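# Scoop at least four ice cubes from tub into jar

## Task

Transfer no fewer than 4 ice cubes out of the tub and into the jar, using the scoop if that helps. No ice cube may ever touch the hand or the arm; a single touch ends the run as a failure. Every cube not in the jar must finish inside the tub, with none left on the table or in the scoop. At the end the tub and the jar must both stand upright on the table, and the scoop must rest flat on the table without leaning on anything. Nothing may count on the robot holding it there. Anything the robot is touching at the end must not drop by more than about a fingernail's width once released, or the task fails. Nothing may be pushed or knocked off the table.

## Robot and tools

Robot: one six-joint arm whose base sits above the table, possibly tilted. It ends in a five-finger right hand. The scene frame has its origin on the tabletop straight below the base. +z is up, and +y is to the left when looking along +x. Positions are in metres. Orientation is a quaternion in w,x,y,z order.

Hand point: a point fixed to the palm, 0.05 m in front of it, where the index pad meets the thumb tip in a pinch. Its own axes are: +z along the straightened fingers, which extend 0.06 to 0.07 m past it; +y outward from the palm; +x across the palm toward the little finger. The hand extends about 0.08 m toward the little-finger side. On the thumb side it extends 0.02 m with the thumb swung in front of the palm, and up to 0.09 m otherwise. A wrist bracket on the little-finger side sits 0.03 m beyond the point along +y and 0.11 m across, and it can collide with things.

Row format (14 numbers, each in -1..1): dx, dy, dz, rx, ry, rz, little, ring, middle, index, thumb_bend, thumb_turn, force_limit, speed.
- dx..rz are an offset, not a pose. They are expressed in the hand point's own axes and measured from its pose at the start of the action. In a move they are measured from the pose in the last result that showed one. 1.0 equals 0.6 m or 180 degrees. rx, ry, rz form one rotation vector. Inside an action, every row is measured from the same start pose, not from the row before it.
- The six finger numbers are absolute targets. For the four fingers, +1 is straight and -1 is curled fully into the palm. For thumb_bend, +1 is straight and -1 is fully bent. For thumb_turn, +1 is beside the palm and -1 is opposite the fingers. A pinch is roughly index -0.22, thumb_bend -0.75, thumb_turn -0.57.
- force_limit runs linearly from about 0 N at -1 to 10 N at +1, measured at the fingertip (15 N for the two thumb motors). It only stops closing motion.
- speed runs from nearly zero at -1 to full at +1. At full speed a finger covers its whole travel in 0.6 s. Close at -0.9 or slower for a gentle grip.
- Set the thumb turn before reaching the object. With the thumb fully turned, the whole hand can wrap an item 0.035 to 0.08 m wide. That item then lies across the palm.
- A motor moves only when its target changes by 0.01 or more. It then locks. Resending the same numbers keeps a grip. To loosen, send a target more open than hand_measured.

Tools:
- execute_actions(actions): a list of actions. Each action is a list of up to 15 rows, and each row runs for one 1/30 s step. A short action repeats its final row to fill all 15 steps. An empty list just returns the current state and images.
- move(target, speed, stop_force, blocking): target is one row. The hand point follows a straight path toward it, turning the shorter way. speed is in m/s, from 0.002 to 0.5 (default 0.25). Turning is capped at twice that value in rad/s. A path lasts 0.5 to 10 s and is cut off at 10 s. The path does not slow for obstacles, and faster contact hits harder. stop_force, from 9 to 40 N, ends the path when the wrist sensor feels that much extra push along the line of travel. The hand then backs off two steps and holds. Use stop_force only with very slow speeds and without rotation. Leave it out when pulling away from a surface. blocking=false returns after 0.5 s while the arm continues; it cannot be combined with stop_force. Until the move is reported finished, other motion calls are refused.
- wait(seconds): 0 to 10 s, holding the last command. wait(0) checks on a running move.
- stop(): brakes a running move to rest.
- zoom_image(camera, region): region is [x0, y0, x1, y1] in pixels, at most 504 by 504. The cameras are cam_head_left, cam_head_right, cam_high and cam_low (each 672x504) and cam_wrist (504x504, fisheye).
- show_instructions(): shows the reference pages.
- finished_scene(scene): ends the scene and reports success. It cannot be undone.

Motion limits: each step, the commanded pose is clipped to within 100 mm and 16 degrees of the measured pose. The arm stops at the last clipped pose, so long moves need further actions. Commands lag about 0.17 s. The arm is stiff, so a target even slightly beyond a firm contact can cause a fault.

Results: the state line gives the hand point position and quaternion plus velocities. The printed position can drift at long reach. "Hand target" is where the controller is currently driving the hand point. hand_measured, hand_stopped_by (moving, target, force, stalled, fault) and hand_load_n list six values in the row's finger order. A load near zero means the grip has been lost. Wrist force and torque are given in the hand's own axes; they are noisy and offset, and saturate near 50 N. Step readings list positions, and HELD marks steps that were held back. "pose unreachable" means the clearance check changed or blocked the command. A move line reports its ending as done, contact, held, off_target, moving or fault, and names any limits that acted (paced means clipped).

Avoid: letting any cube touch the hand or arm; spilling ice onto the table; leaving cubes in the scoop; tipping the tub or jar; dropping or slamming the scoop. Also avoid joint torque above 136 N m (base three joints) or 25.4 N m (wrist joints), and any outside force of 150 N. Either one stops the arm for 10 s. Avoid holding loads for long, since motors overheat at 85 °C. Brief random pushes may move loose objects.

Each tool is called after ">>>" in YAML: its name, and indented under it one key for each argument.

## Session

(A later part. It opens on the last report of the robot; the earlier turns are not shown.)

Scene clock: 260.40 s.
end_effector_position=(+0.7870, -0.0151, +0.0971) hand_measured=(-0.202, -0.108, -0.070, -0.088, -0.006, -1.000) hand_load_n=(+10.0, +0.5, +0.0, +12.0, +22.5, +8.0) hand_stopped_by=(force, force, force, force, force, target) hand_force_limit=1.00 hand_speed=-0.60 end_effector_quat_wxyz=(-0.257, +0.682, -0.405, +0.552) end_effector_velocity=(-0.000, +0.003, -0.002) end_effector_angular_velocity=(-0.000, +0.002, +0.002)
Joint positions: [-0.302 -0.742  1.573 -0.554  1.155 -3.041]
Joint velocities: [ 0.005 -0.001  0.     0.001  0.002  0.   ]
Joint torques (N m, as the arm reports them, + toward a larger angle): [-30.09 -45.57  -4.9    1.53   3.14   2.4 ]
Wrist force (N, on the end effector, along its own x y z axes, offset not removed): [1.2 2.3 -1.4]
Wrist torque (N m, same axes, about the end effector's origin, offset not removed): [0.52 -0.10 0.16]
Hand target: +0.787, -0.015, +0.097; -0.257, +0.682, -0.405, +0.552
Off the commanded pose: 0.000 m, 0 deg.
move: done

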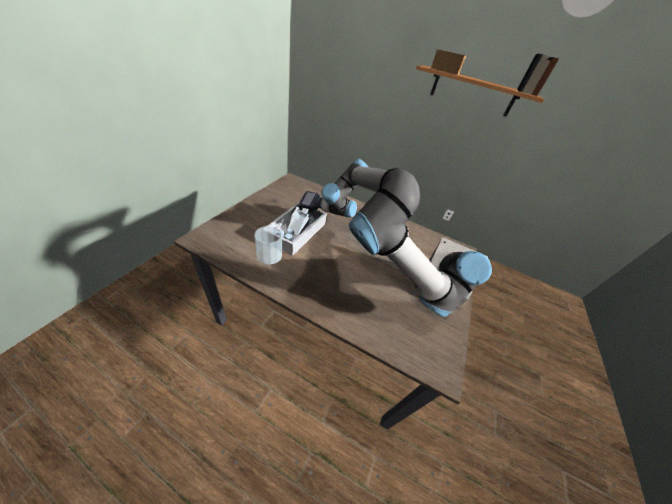

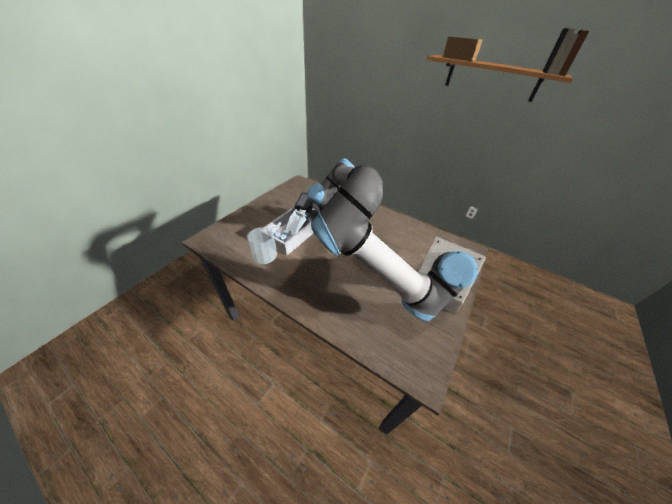

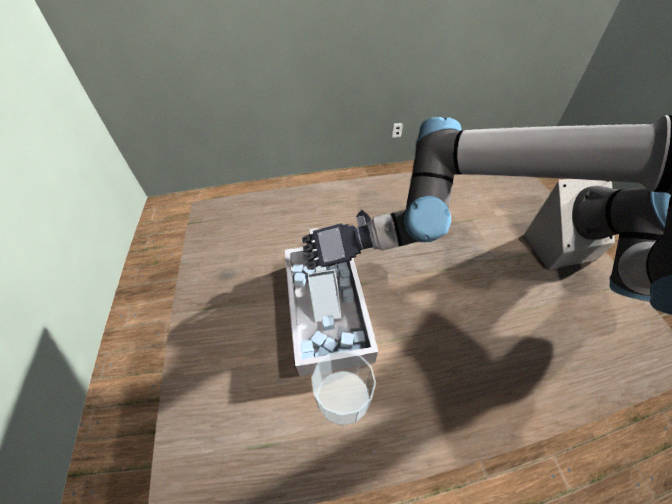

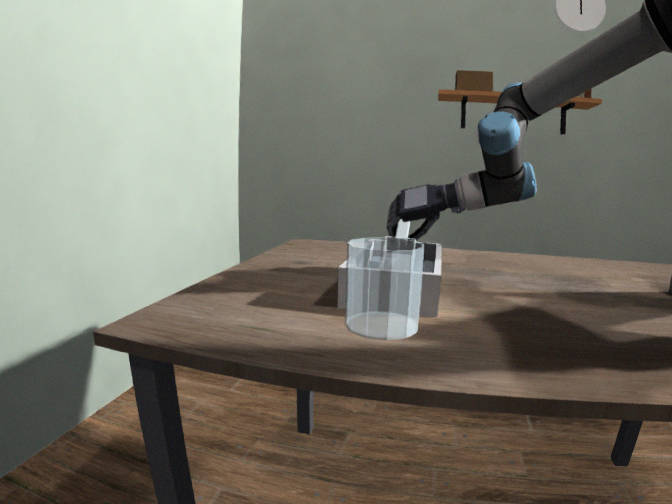

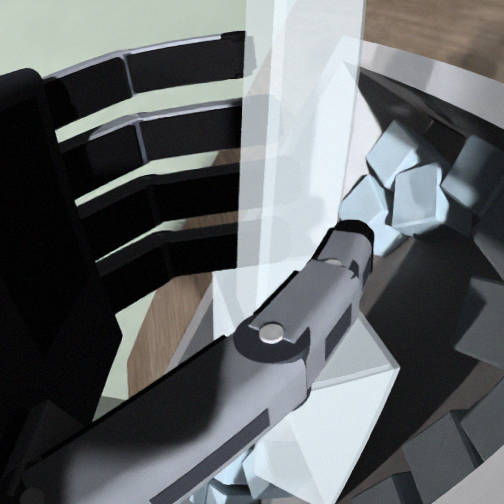

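Lip is touching floor now. Advance 0.04 with +0.01 x.

>>> move:
  target: [-0.055,-0.040,0.0097,0,0,0,-1,-1,-1,-1,-1,-1,1,-0.6]
  speed: 0.03

>>> zoom_image:
  camera: "cam_high"
  region: [240,200,440,380]

Scene clock: 267.50 s.
end_effector_position=(+0.7969, +0.0248, +0.0967) hand_measured=(-0.202, -0.108, -0.070, -0.088, -0.006, -1.000) hand_load_n=(+10.0, +0.5, +0.0, +11.5, +22.5, +8.0) hand_stopped_by=(force, force, force, force, force, target) hand_force_limit=1.00 hand_speed=-0.60 end_effector_quat_wxyz=(-0.257, +0.682, -0.405, +0.552) end_effector_velocity=(+0.001, +0.002, +0.001) end_effector_angular_velocity=(-0.000, -0.001, +0.001)
Joint positions: [-0.247 -0.776  1.543 -0.495  1.207 -3.025]
Joint velocities: [ 0.002 -0.001 -0.002  0.002  0.001  0.001]
Joint torques (N m, as the arm reports them, + toward a larger angle): [-30.13 -47.03 -19.1    1.26   3.34   2.65]
Wrist force (N, on the end effector, along its own x y z axes, offset not removed): [2.6 0.4 2.5]
Wrist torque (N m, same axes, about the end effector's origin, offset not removed): [-0.26 -0.48 0.13]
Hand target: +0.797, +0.025, +0.097; -0.257, +0.682, -0.405, +0.552
Off the commanded pose: 0.000 m, 0 deg.
move: done

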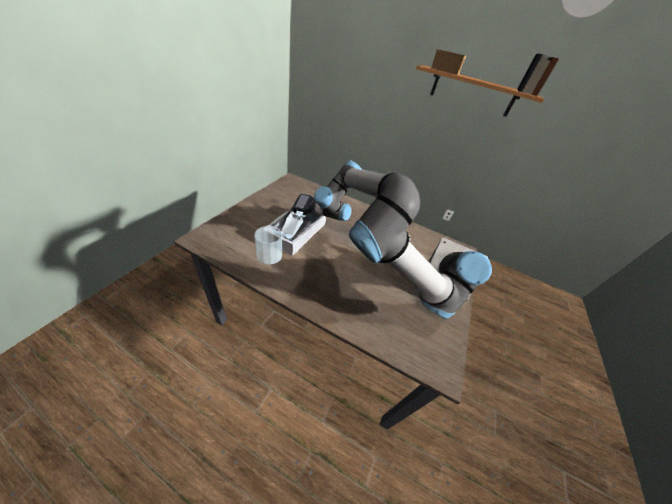

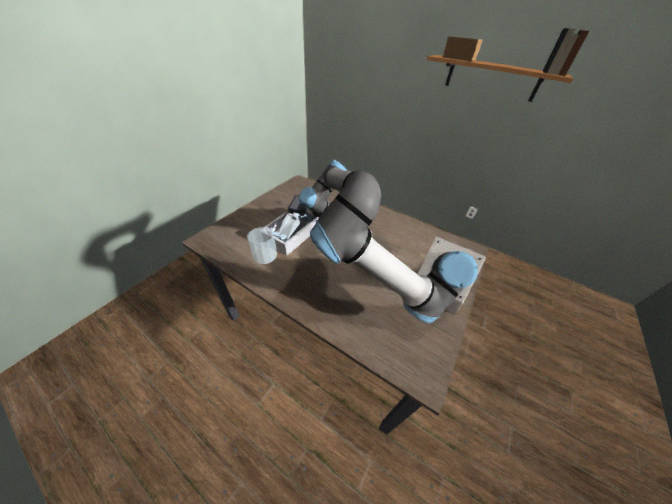

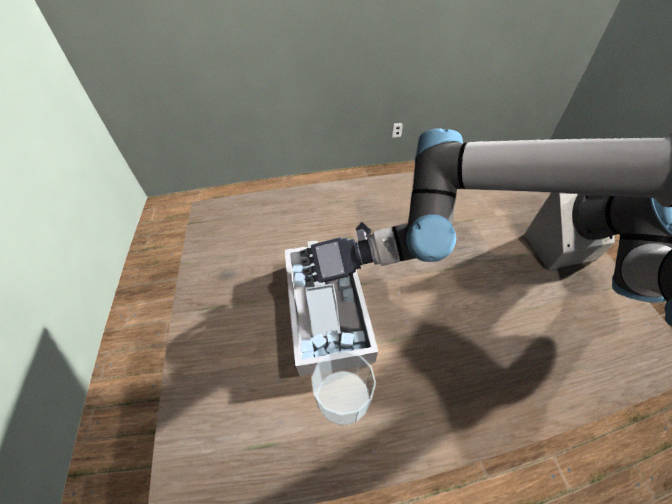

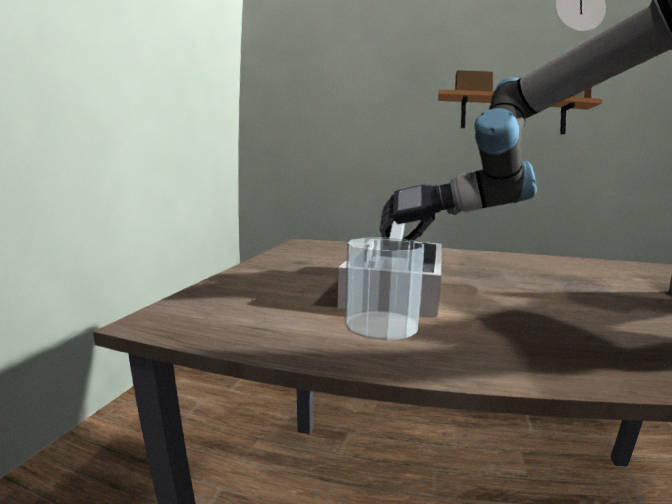

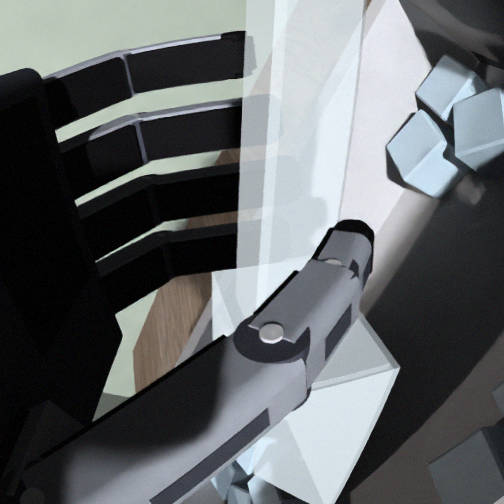

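Region (240, 200, 440, 380) of cam_high's 672x504 image, scaled by 2.520, with more detail than that image has; it fills the top 454 rows of this view, and the rest is white.

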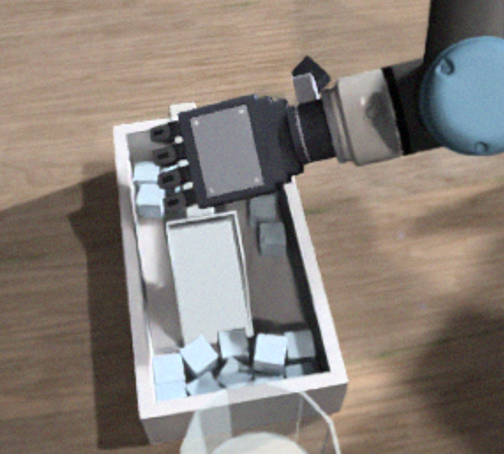

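>>> move:
  target: [-0.049,-0.0315,-0.0055,0,0,0,-1,-1,-1,-1,-1,-1,1,-0.6]
  speed: 0.03

>>> zoom_image:
  camera: "cam_high"
  region: [240,200,440,380]

Scene clock: 274.20 s.
end_effector_position=(+0.7970, +0.0599, +0.0967) hand_measured=(-0.202, -0.108, -0.070, -0.088, -0.006, -1.000) hand_load_n=(+11.0, +1.0, +0.0, +12.0, +22.5, +7.0) hand_stopped_by=(force, force, force, force, force, target) hand_force_limit=1.00 hand_speed=-0.60 end_effector_quat_wxyz=(-0.257, +0.682, -0.405, +0.552) end_effector_velocity=(+0.001, -0.000, +0.003) end_effector_angular_velocity=(-0.001, -0.004, -0.001)
Joint positions: [-0.204 -0.817  1.538 -0.454  1.249 -3.012]
Joint velocities: [-0.002 -0.001 -0.002  0.001  0.002 -0.   ]
Joint torques (N m, as the arm reports them, + toward a larger angle): [-25.23 -48.   -18.96   1.27   1.96   3.09]
Wrist force (N, on the end effector, along its own x y z axes, offset not removed): [5.0 5.0 0.6]
Wrist torque (N m, same axes, about the end effector's origin, offset not removed): [0.31 0.18 -0.05]
Hand target: +0.797, +0.060, +0.097; -0.257, +0.682, -0.405, +0.552
Off the commanded pose: 0.000 m, 0 deg.
move: done

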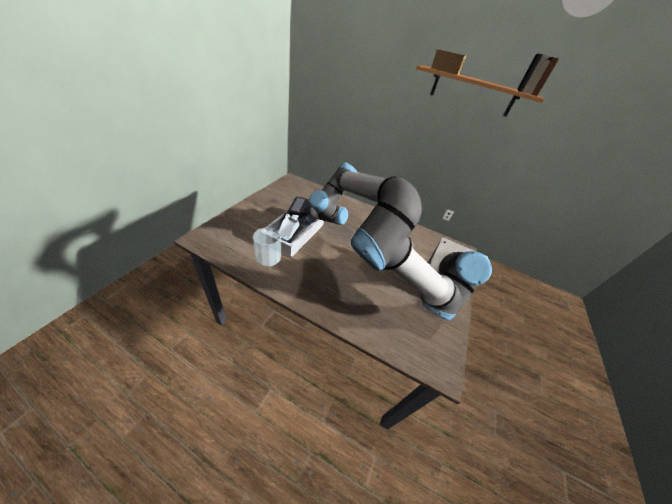

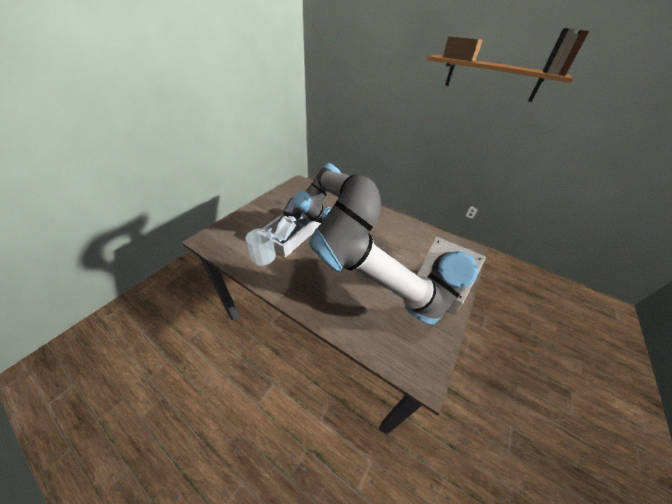

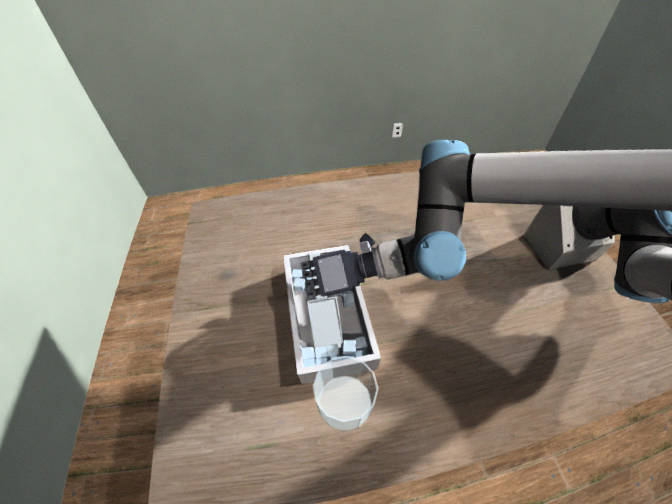

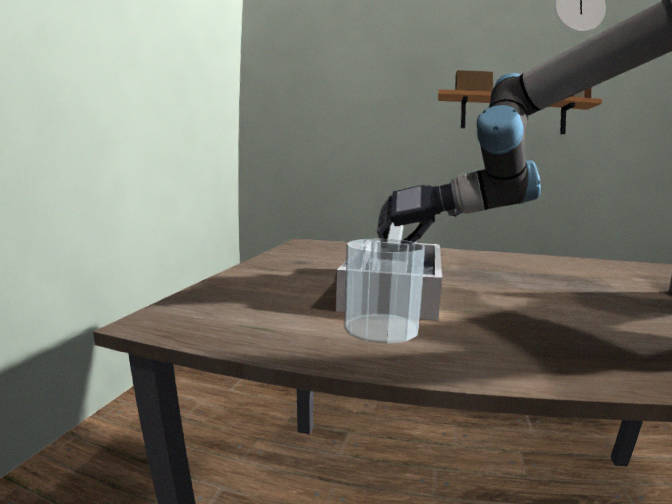

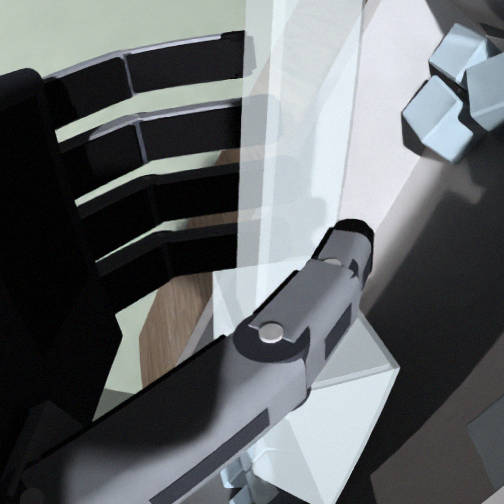

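Region (240, 200, 440, 380) of cam_high's 672x504 image, scaled by 2.520, with more detail than that image has; it fills the top 454 rows of this view, and the rest is white.

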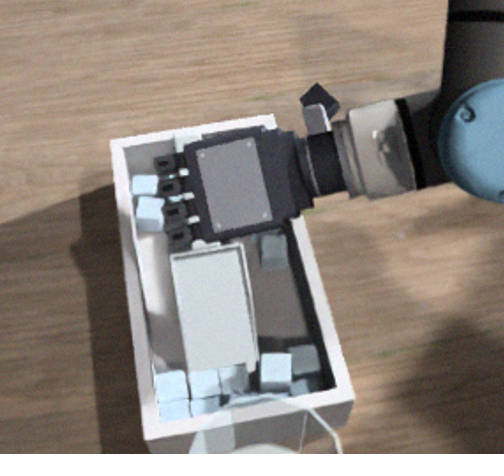

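>>> move:
  target: [-0.006,0.004,0.001,0.002,-0.009,0.032,-1,-1,-1,-1,-1,-1,1,-0.6]
  speed: 0.03

>>> zoom_image:
  camera: "cam_high"
  region: [240,220,440,400]

Scene clock: 282.50 s.
end_effector_position=(+0.7967, +0.0615, +0.0927) hand_measured=(-0.202, -0.108, -0.070, -0.088, -0.006, -1.000) hand_load_n=(+8.0, +0.0, +0.0, +12.0, +23.5, +6.5) hand_stopped_by=(force, force, force, force, force, target) hand_force_limit=1.00 hand_speed=-0.60 end_effector_quat_wxyz=(-0.292, +0.668, -0.433, +0.530) end_effector_velocity=(+0.001, +0.002, -0.000) end_effector_angular_velocity=(+0.006, -0.000, +0.004)
Joint positions: [-0.217 -0.805  1.546 -0.484  1.209 -2.912]
Joint velocities: [ 0.002 -0.    -0.001 -0.002 -0.002  0.006]
Joint torques (N m, as the arm reports them, + toward a larger angle): [-44.72 -20.89  -5.79  -3.26  -2.11   3.16]
Wrist force (N, on the end effector, along its own x y z axes, offset not removed): [3.3 3.7 2.7]
Wrist torque (N m, same axes, about the end effector's origin, offset not removed): [-0.19 0.27 -0.52]
Hand target: +0.797, +0.062, +0.093; -0.292, +0.668, -0.434, +0.530
Off the commanded pose: 0.000 m, 0 deg.
move: done

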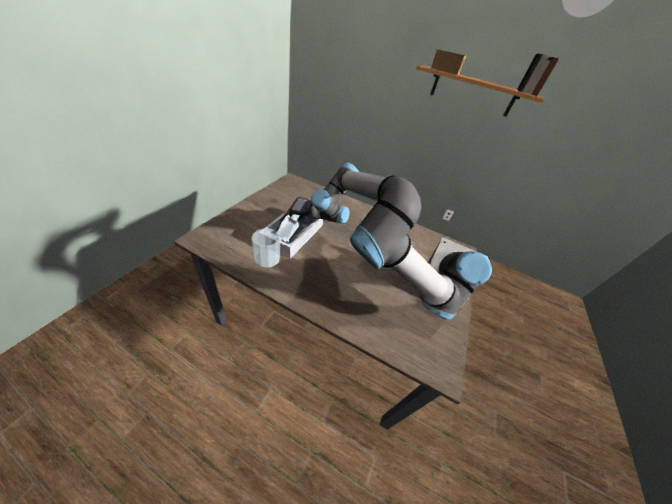

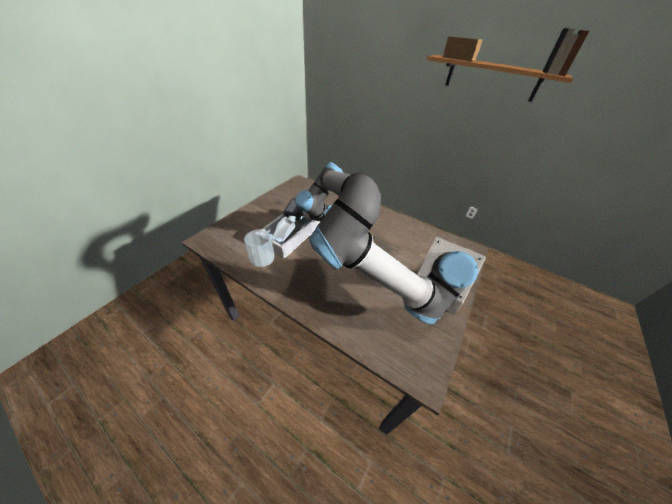

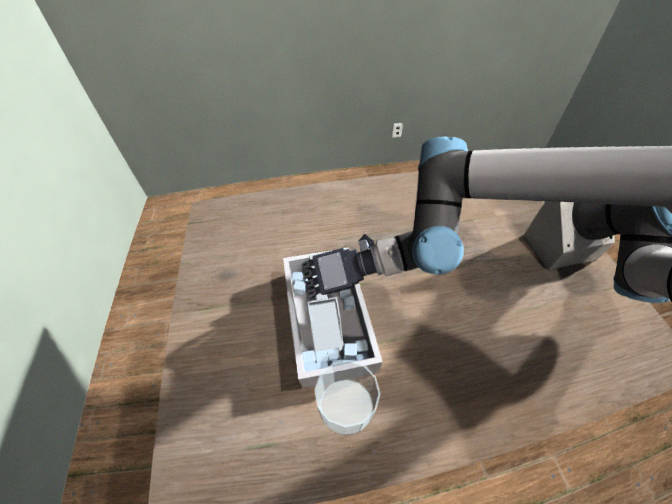

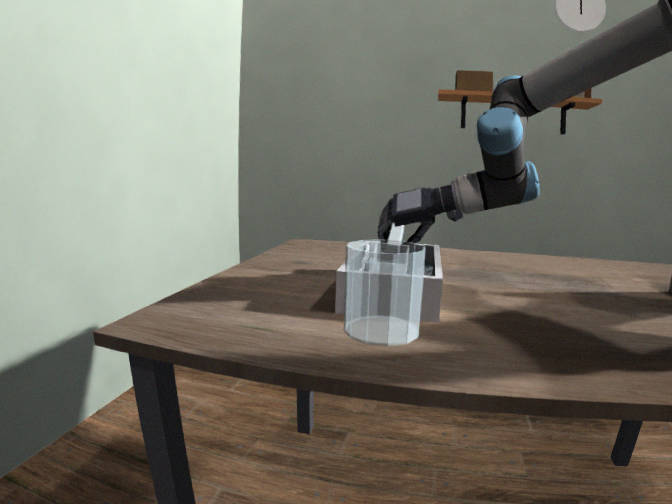

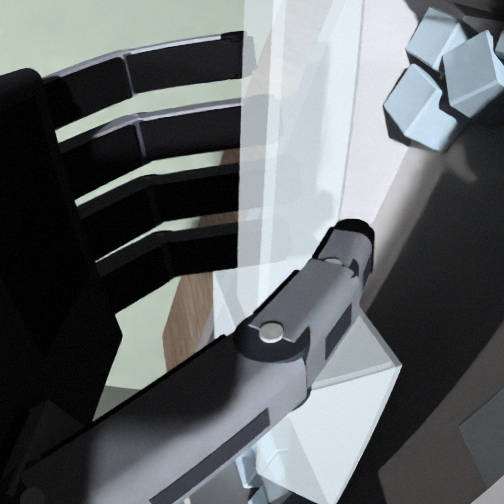

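Region (240, 220, 440, 400) of cam_high's 672x504 image, scaled by 2.520, with more detail than that image has; it fills the top 454 rows of this view, and the rest is white.

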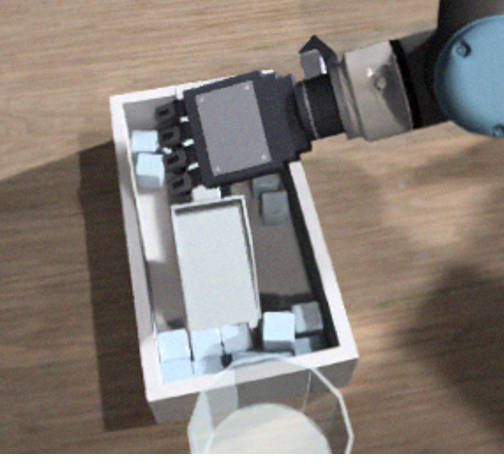

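>>> move:
  target: [0.0093,0.0178,0.0043,0,0,0,-1,-1,-1,-1,-1,-1,1,-0.6]
  speed: 0.03

>>> move:
  target: [-0.044,-0.0228,-0.0035,0,0,0,-1,-1,-1,-1,-1,-1,1,-0.6]
  speed: 0.08

>>> zoom_image:
  camera: "cam_high"
  region: [240,220,440,400]

Scene clock: 295.83 s.
end_effector_position=(+0.7967, +0.0516, +0.0855) hand_measured=(-0.202, -0.108, -0.070, -0.088, -0.006, -1.000) hand_load_n=(+8.5, +0.0, +0.0, +12.5, +23.0, +7.5) hand_stopped_by=(force, force, force, force, force, target) hand_force_limit=1.00 hand_speed=-0.60 end_effector_quat_wxyz=(-0.292, +0.668, -0.433, +0.530) end_effector_velocity=(-0.000, -0.001, -0.000) end_effector_angular_velocity=(-0.000, -0.000, -0.001)
Joint positions: [-0.221 -0.785  1.549 -0.506  1.206 -2.913]
Joint velocities: [-0.001  0.001  0.001 -0.002 -0.    -0.   ]
Joint torques (N m, as the arm reports them, + toward a larger angle): [-47.32 -18.72  -3.93  -2.96  -1.21  -2.82]
Wrist force (N, on the end effector, along its own x y z axes, offset not removed): [0.8 2.5 2.1]
Wrist torque (N m, same axes, about the end effector's origin, offset not removed): [0.12 -0.17 0.06]
Hand target: +0.797, +0.052, +0.085; -0.292, +0.668, -0.433, +0.530
Off the commanded pose: 0.000 m, 0 deg.
move: done

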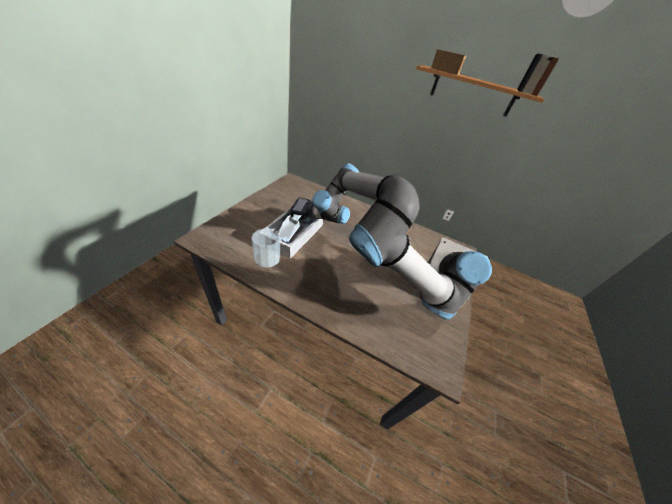

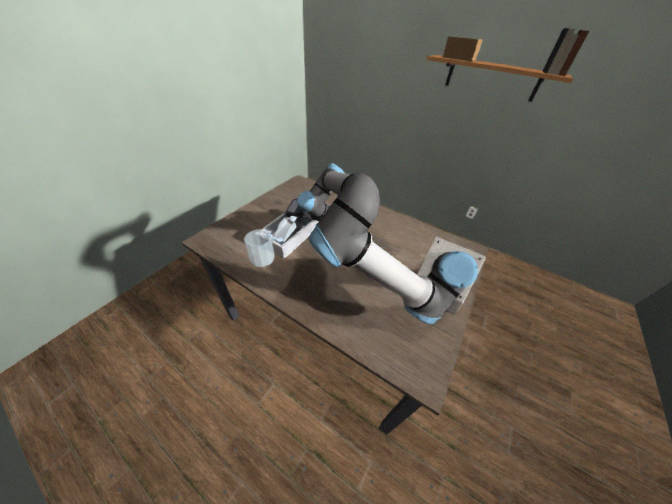

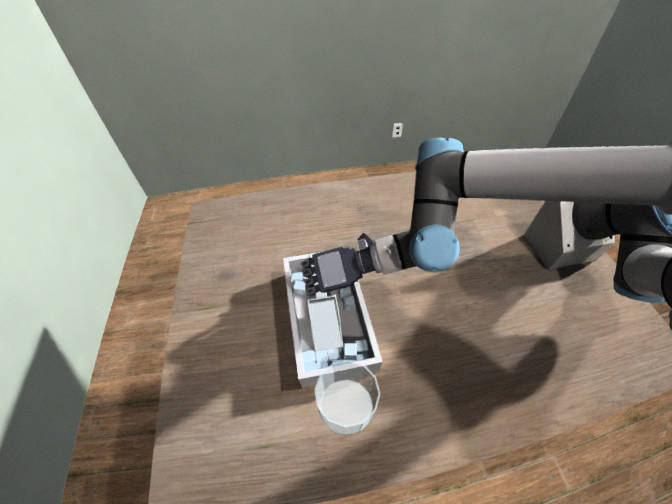

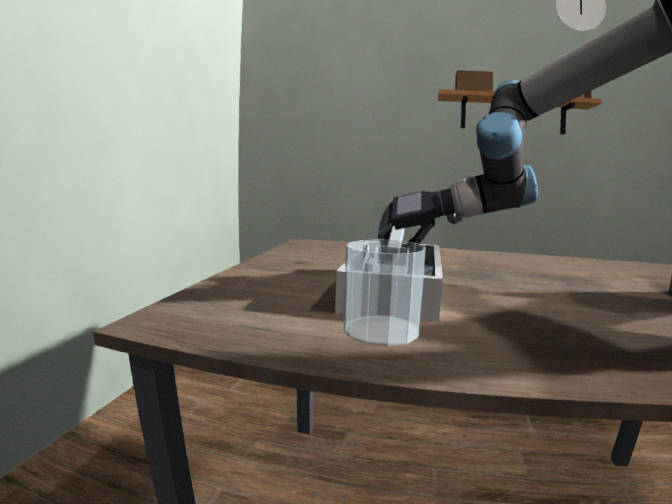

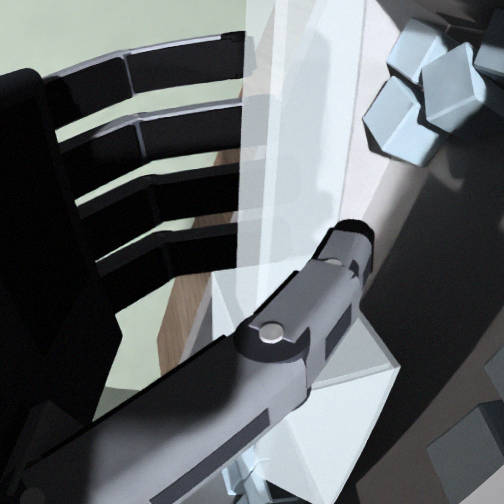

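Scene clock: 296.67 s.
end_effector_position=(+0.7967, +0.0813, +0.0857) hand_measured=(-0.202, -0.108, -0.070, -0.088, -0.006, -1.000) hand_load_n=(+9.0, +0.5, +0.0, +11.5, +23.0, +5.0) hand_stopped_by=(force, force, force, force, force, target) hand_force_limit=1.00 hand_speed=-0.60 end_effector_quat_wxyz=(-0.292, +0.668, -0.433, +0.530) end_effector_velocity=(+0.000, +0.001, +0.000) end_effector_angular_velocity=(-0.000, -0.000, +0.001)
Joint positions: [-0.184 -0.819  1.543 -0.47   1.242 -2.903]
Joint velocities: [ 0.001 -0.001 -0.     0.001  0.     0.   ]
Joint torques (N m, as the arm reports them, + toward a larger angle): [-27.18 -48.56 -20.14   1.39   2.37   3.21]
Wrist force (N, on the end effector, along its own x y z axes, offset not removed): [6.9 7.2 0.2]
Wrist torque (N m, same axes, about the end effector's origin, offset not removed): [0.79 -0.35 0.13]
Hand target: +0.797, +0.081, +0.086; -0.292, +0.668, -0.433, +0.530
Off the commanded pose: 0.000 m, 0 deg.
move: done

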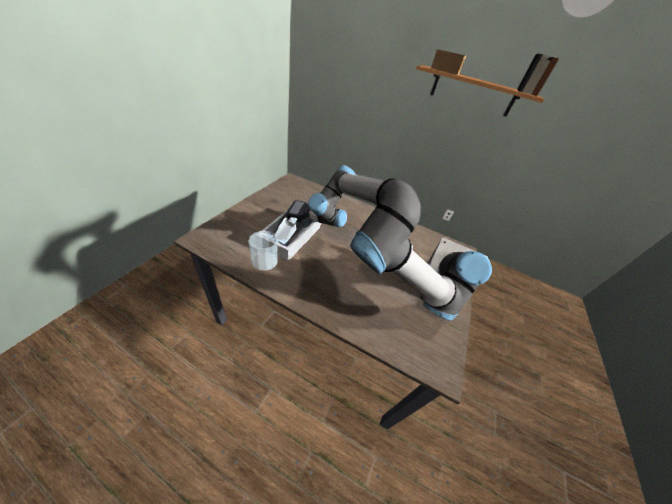

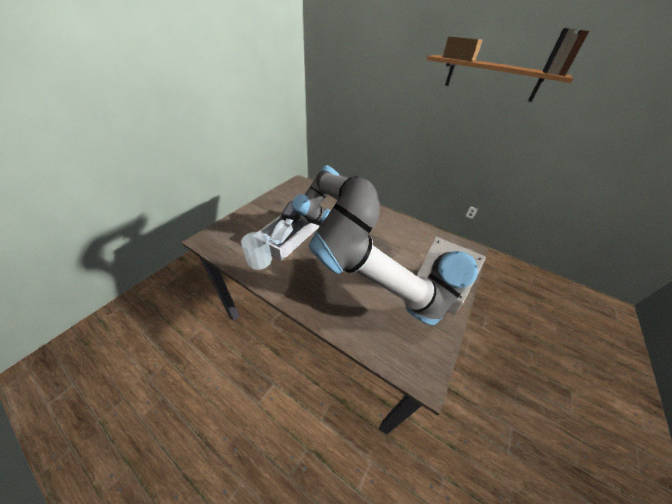

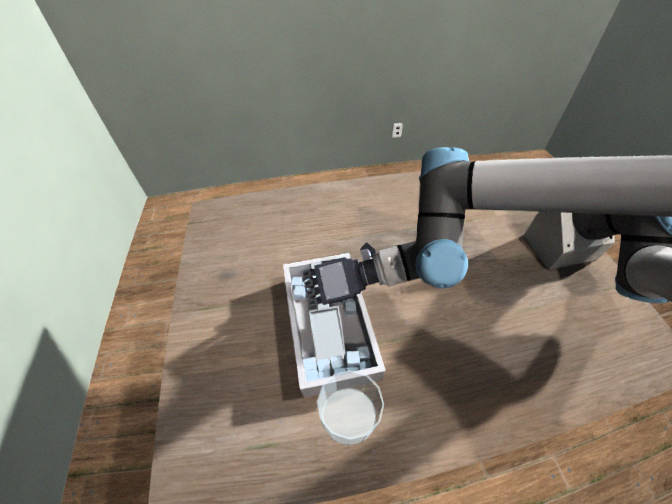

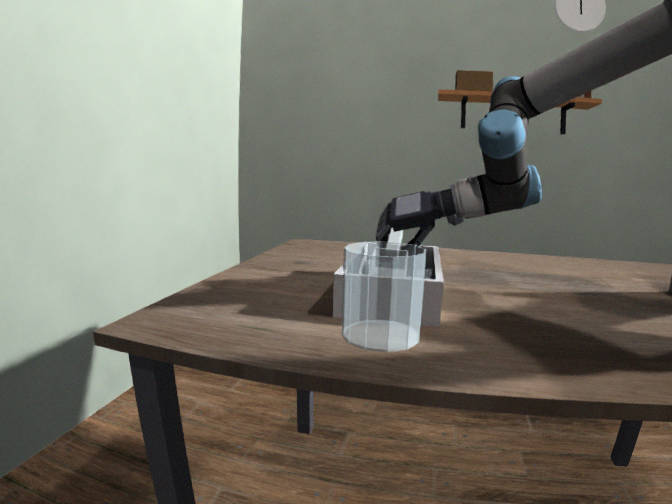

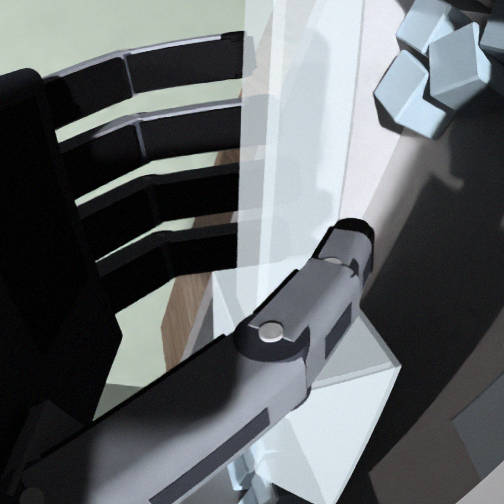

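Region (240, 220, 440, 400) of cam_high's 672x504 image, scaled by 2.520, with more detail than that image has; it fills the top 454 rows of this view, and the rest is white.

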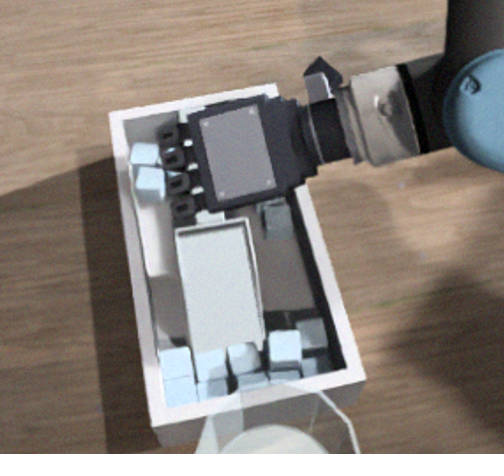

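>>> move:
  target: [0.0152,0,0.0475,0,0,0,-1,-1,-1,-1,-1,-1,1,-0.6]
  speed: 0.03

>>> zoom_image:
  camera: "cam_high"
  region: [240,220,440,400]

Scene clock: 304.77 s.
end_effector_position=(+0.8245, +0.0713, +0.0822) hand_measured=(-0.204, -0.108, -0.070, -0.088, -0.008, -1.000) hand_load_n=(+1.0, +3.5, +3.0, +3.0, +10.0, +5.0) hand_stopped_by=(force, force, force, force, force, target) hand_force_limit=1.00 hand_speed=-0.60 end_effector_quat_wxyz=(-0.292, +0.668, -0.433, +0.530) end_effector_velocity=(+0.002, -0.000, +0.001) end_effector_angular_velocity=(-0.001, -0.001, +0.001)
Joint positions: [-0.183 -0.753  1.443 -0.436  1.243 -2.902]
Joint velocities: [ 0.     0.002 -0.006  0.002  0.    -0.001]
Joint torques (N m, as the arm reports them, + toward a larger angle): [-32.57 -20.13 -19.42   1.44   3.51   2.1 ]
Wrist force (N, on the end effector, along its own x y z axes, offset not removed): [1.8 3.8 1.6]
Wrist torque (N m, same axes, about the end effector's origin, offset not removed): [0.37 -0.24 0.08]
Hand target: +0.825, +0.071, +0.082; -0.292, +0.668, -0.433, +0.530
Off the commanded pose: 0.000 m, 0 deg.
move: done

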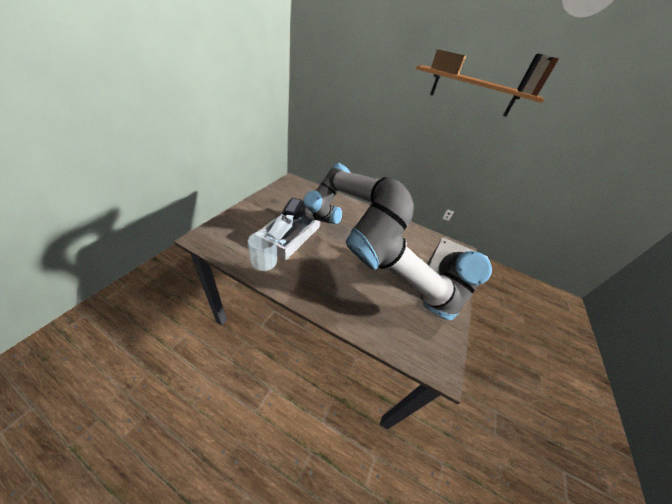

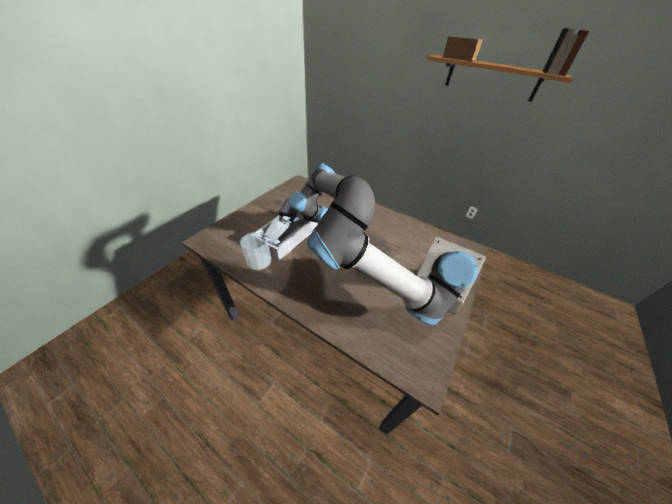

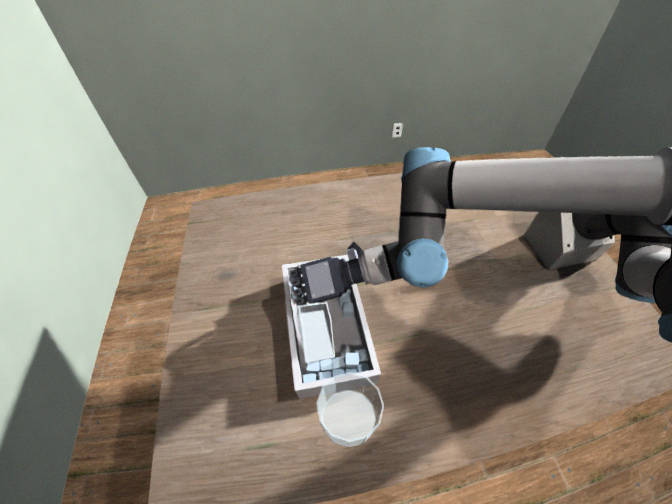

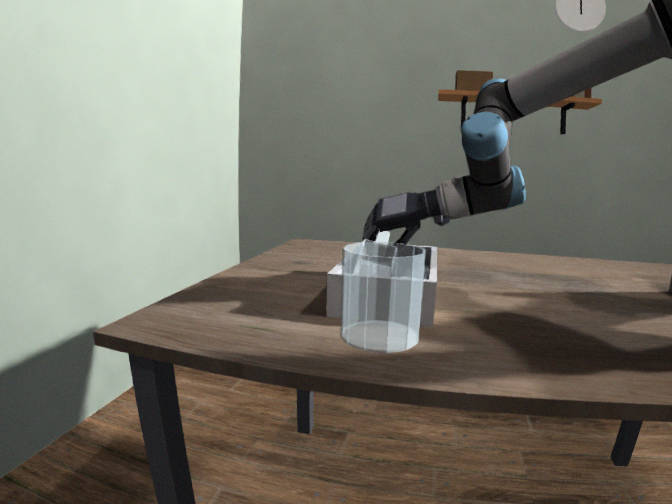

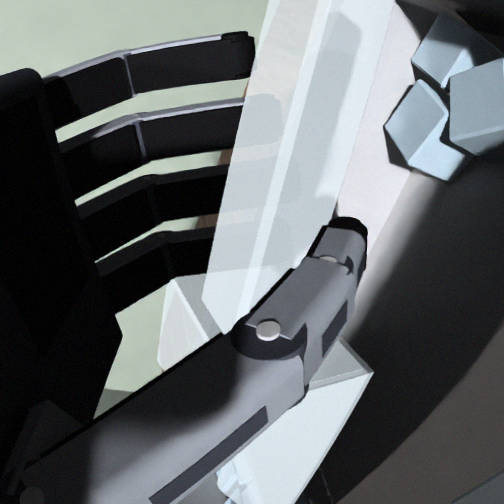

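Region (240, 220, 440, 400) of cam_high's 672x504 image, scaled by 2.520, with more detail than that image has; it fills the top 454 rows of this view, and the rest is white.

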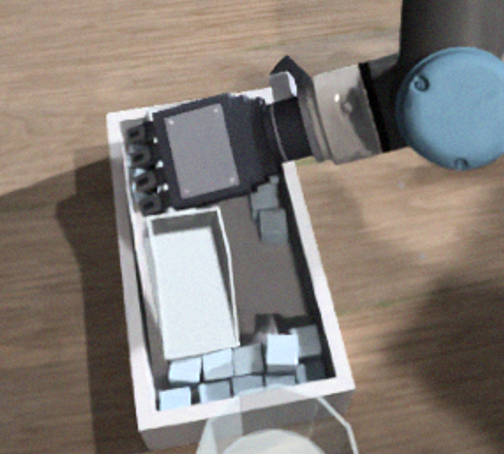

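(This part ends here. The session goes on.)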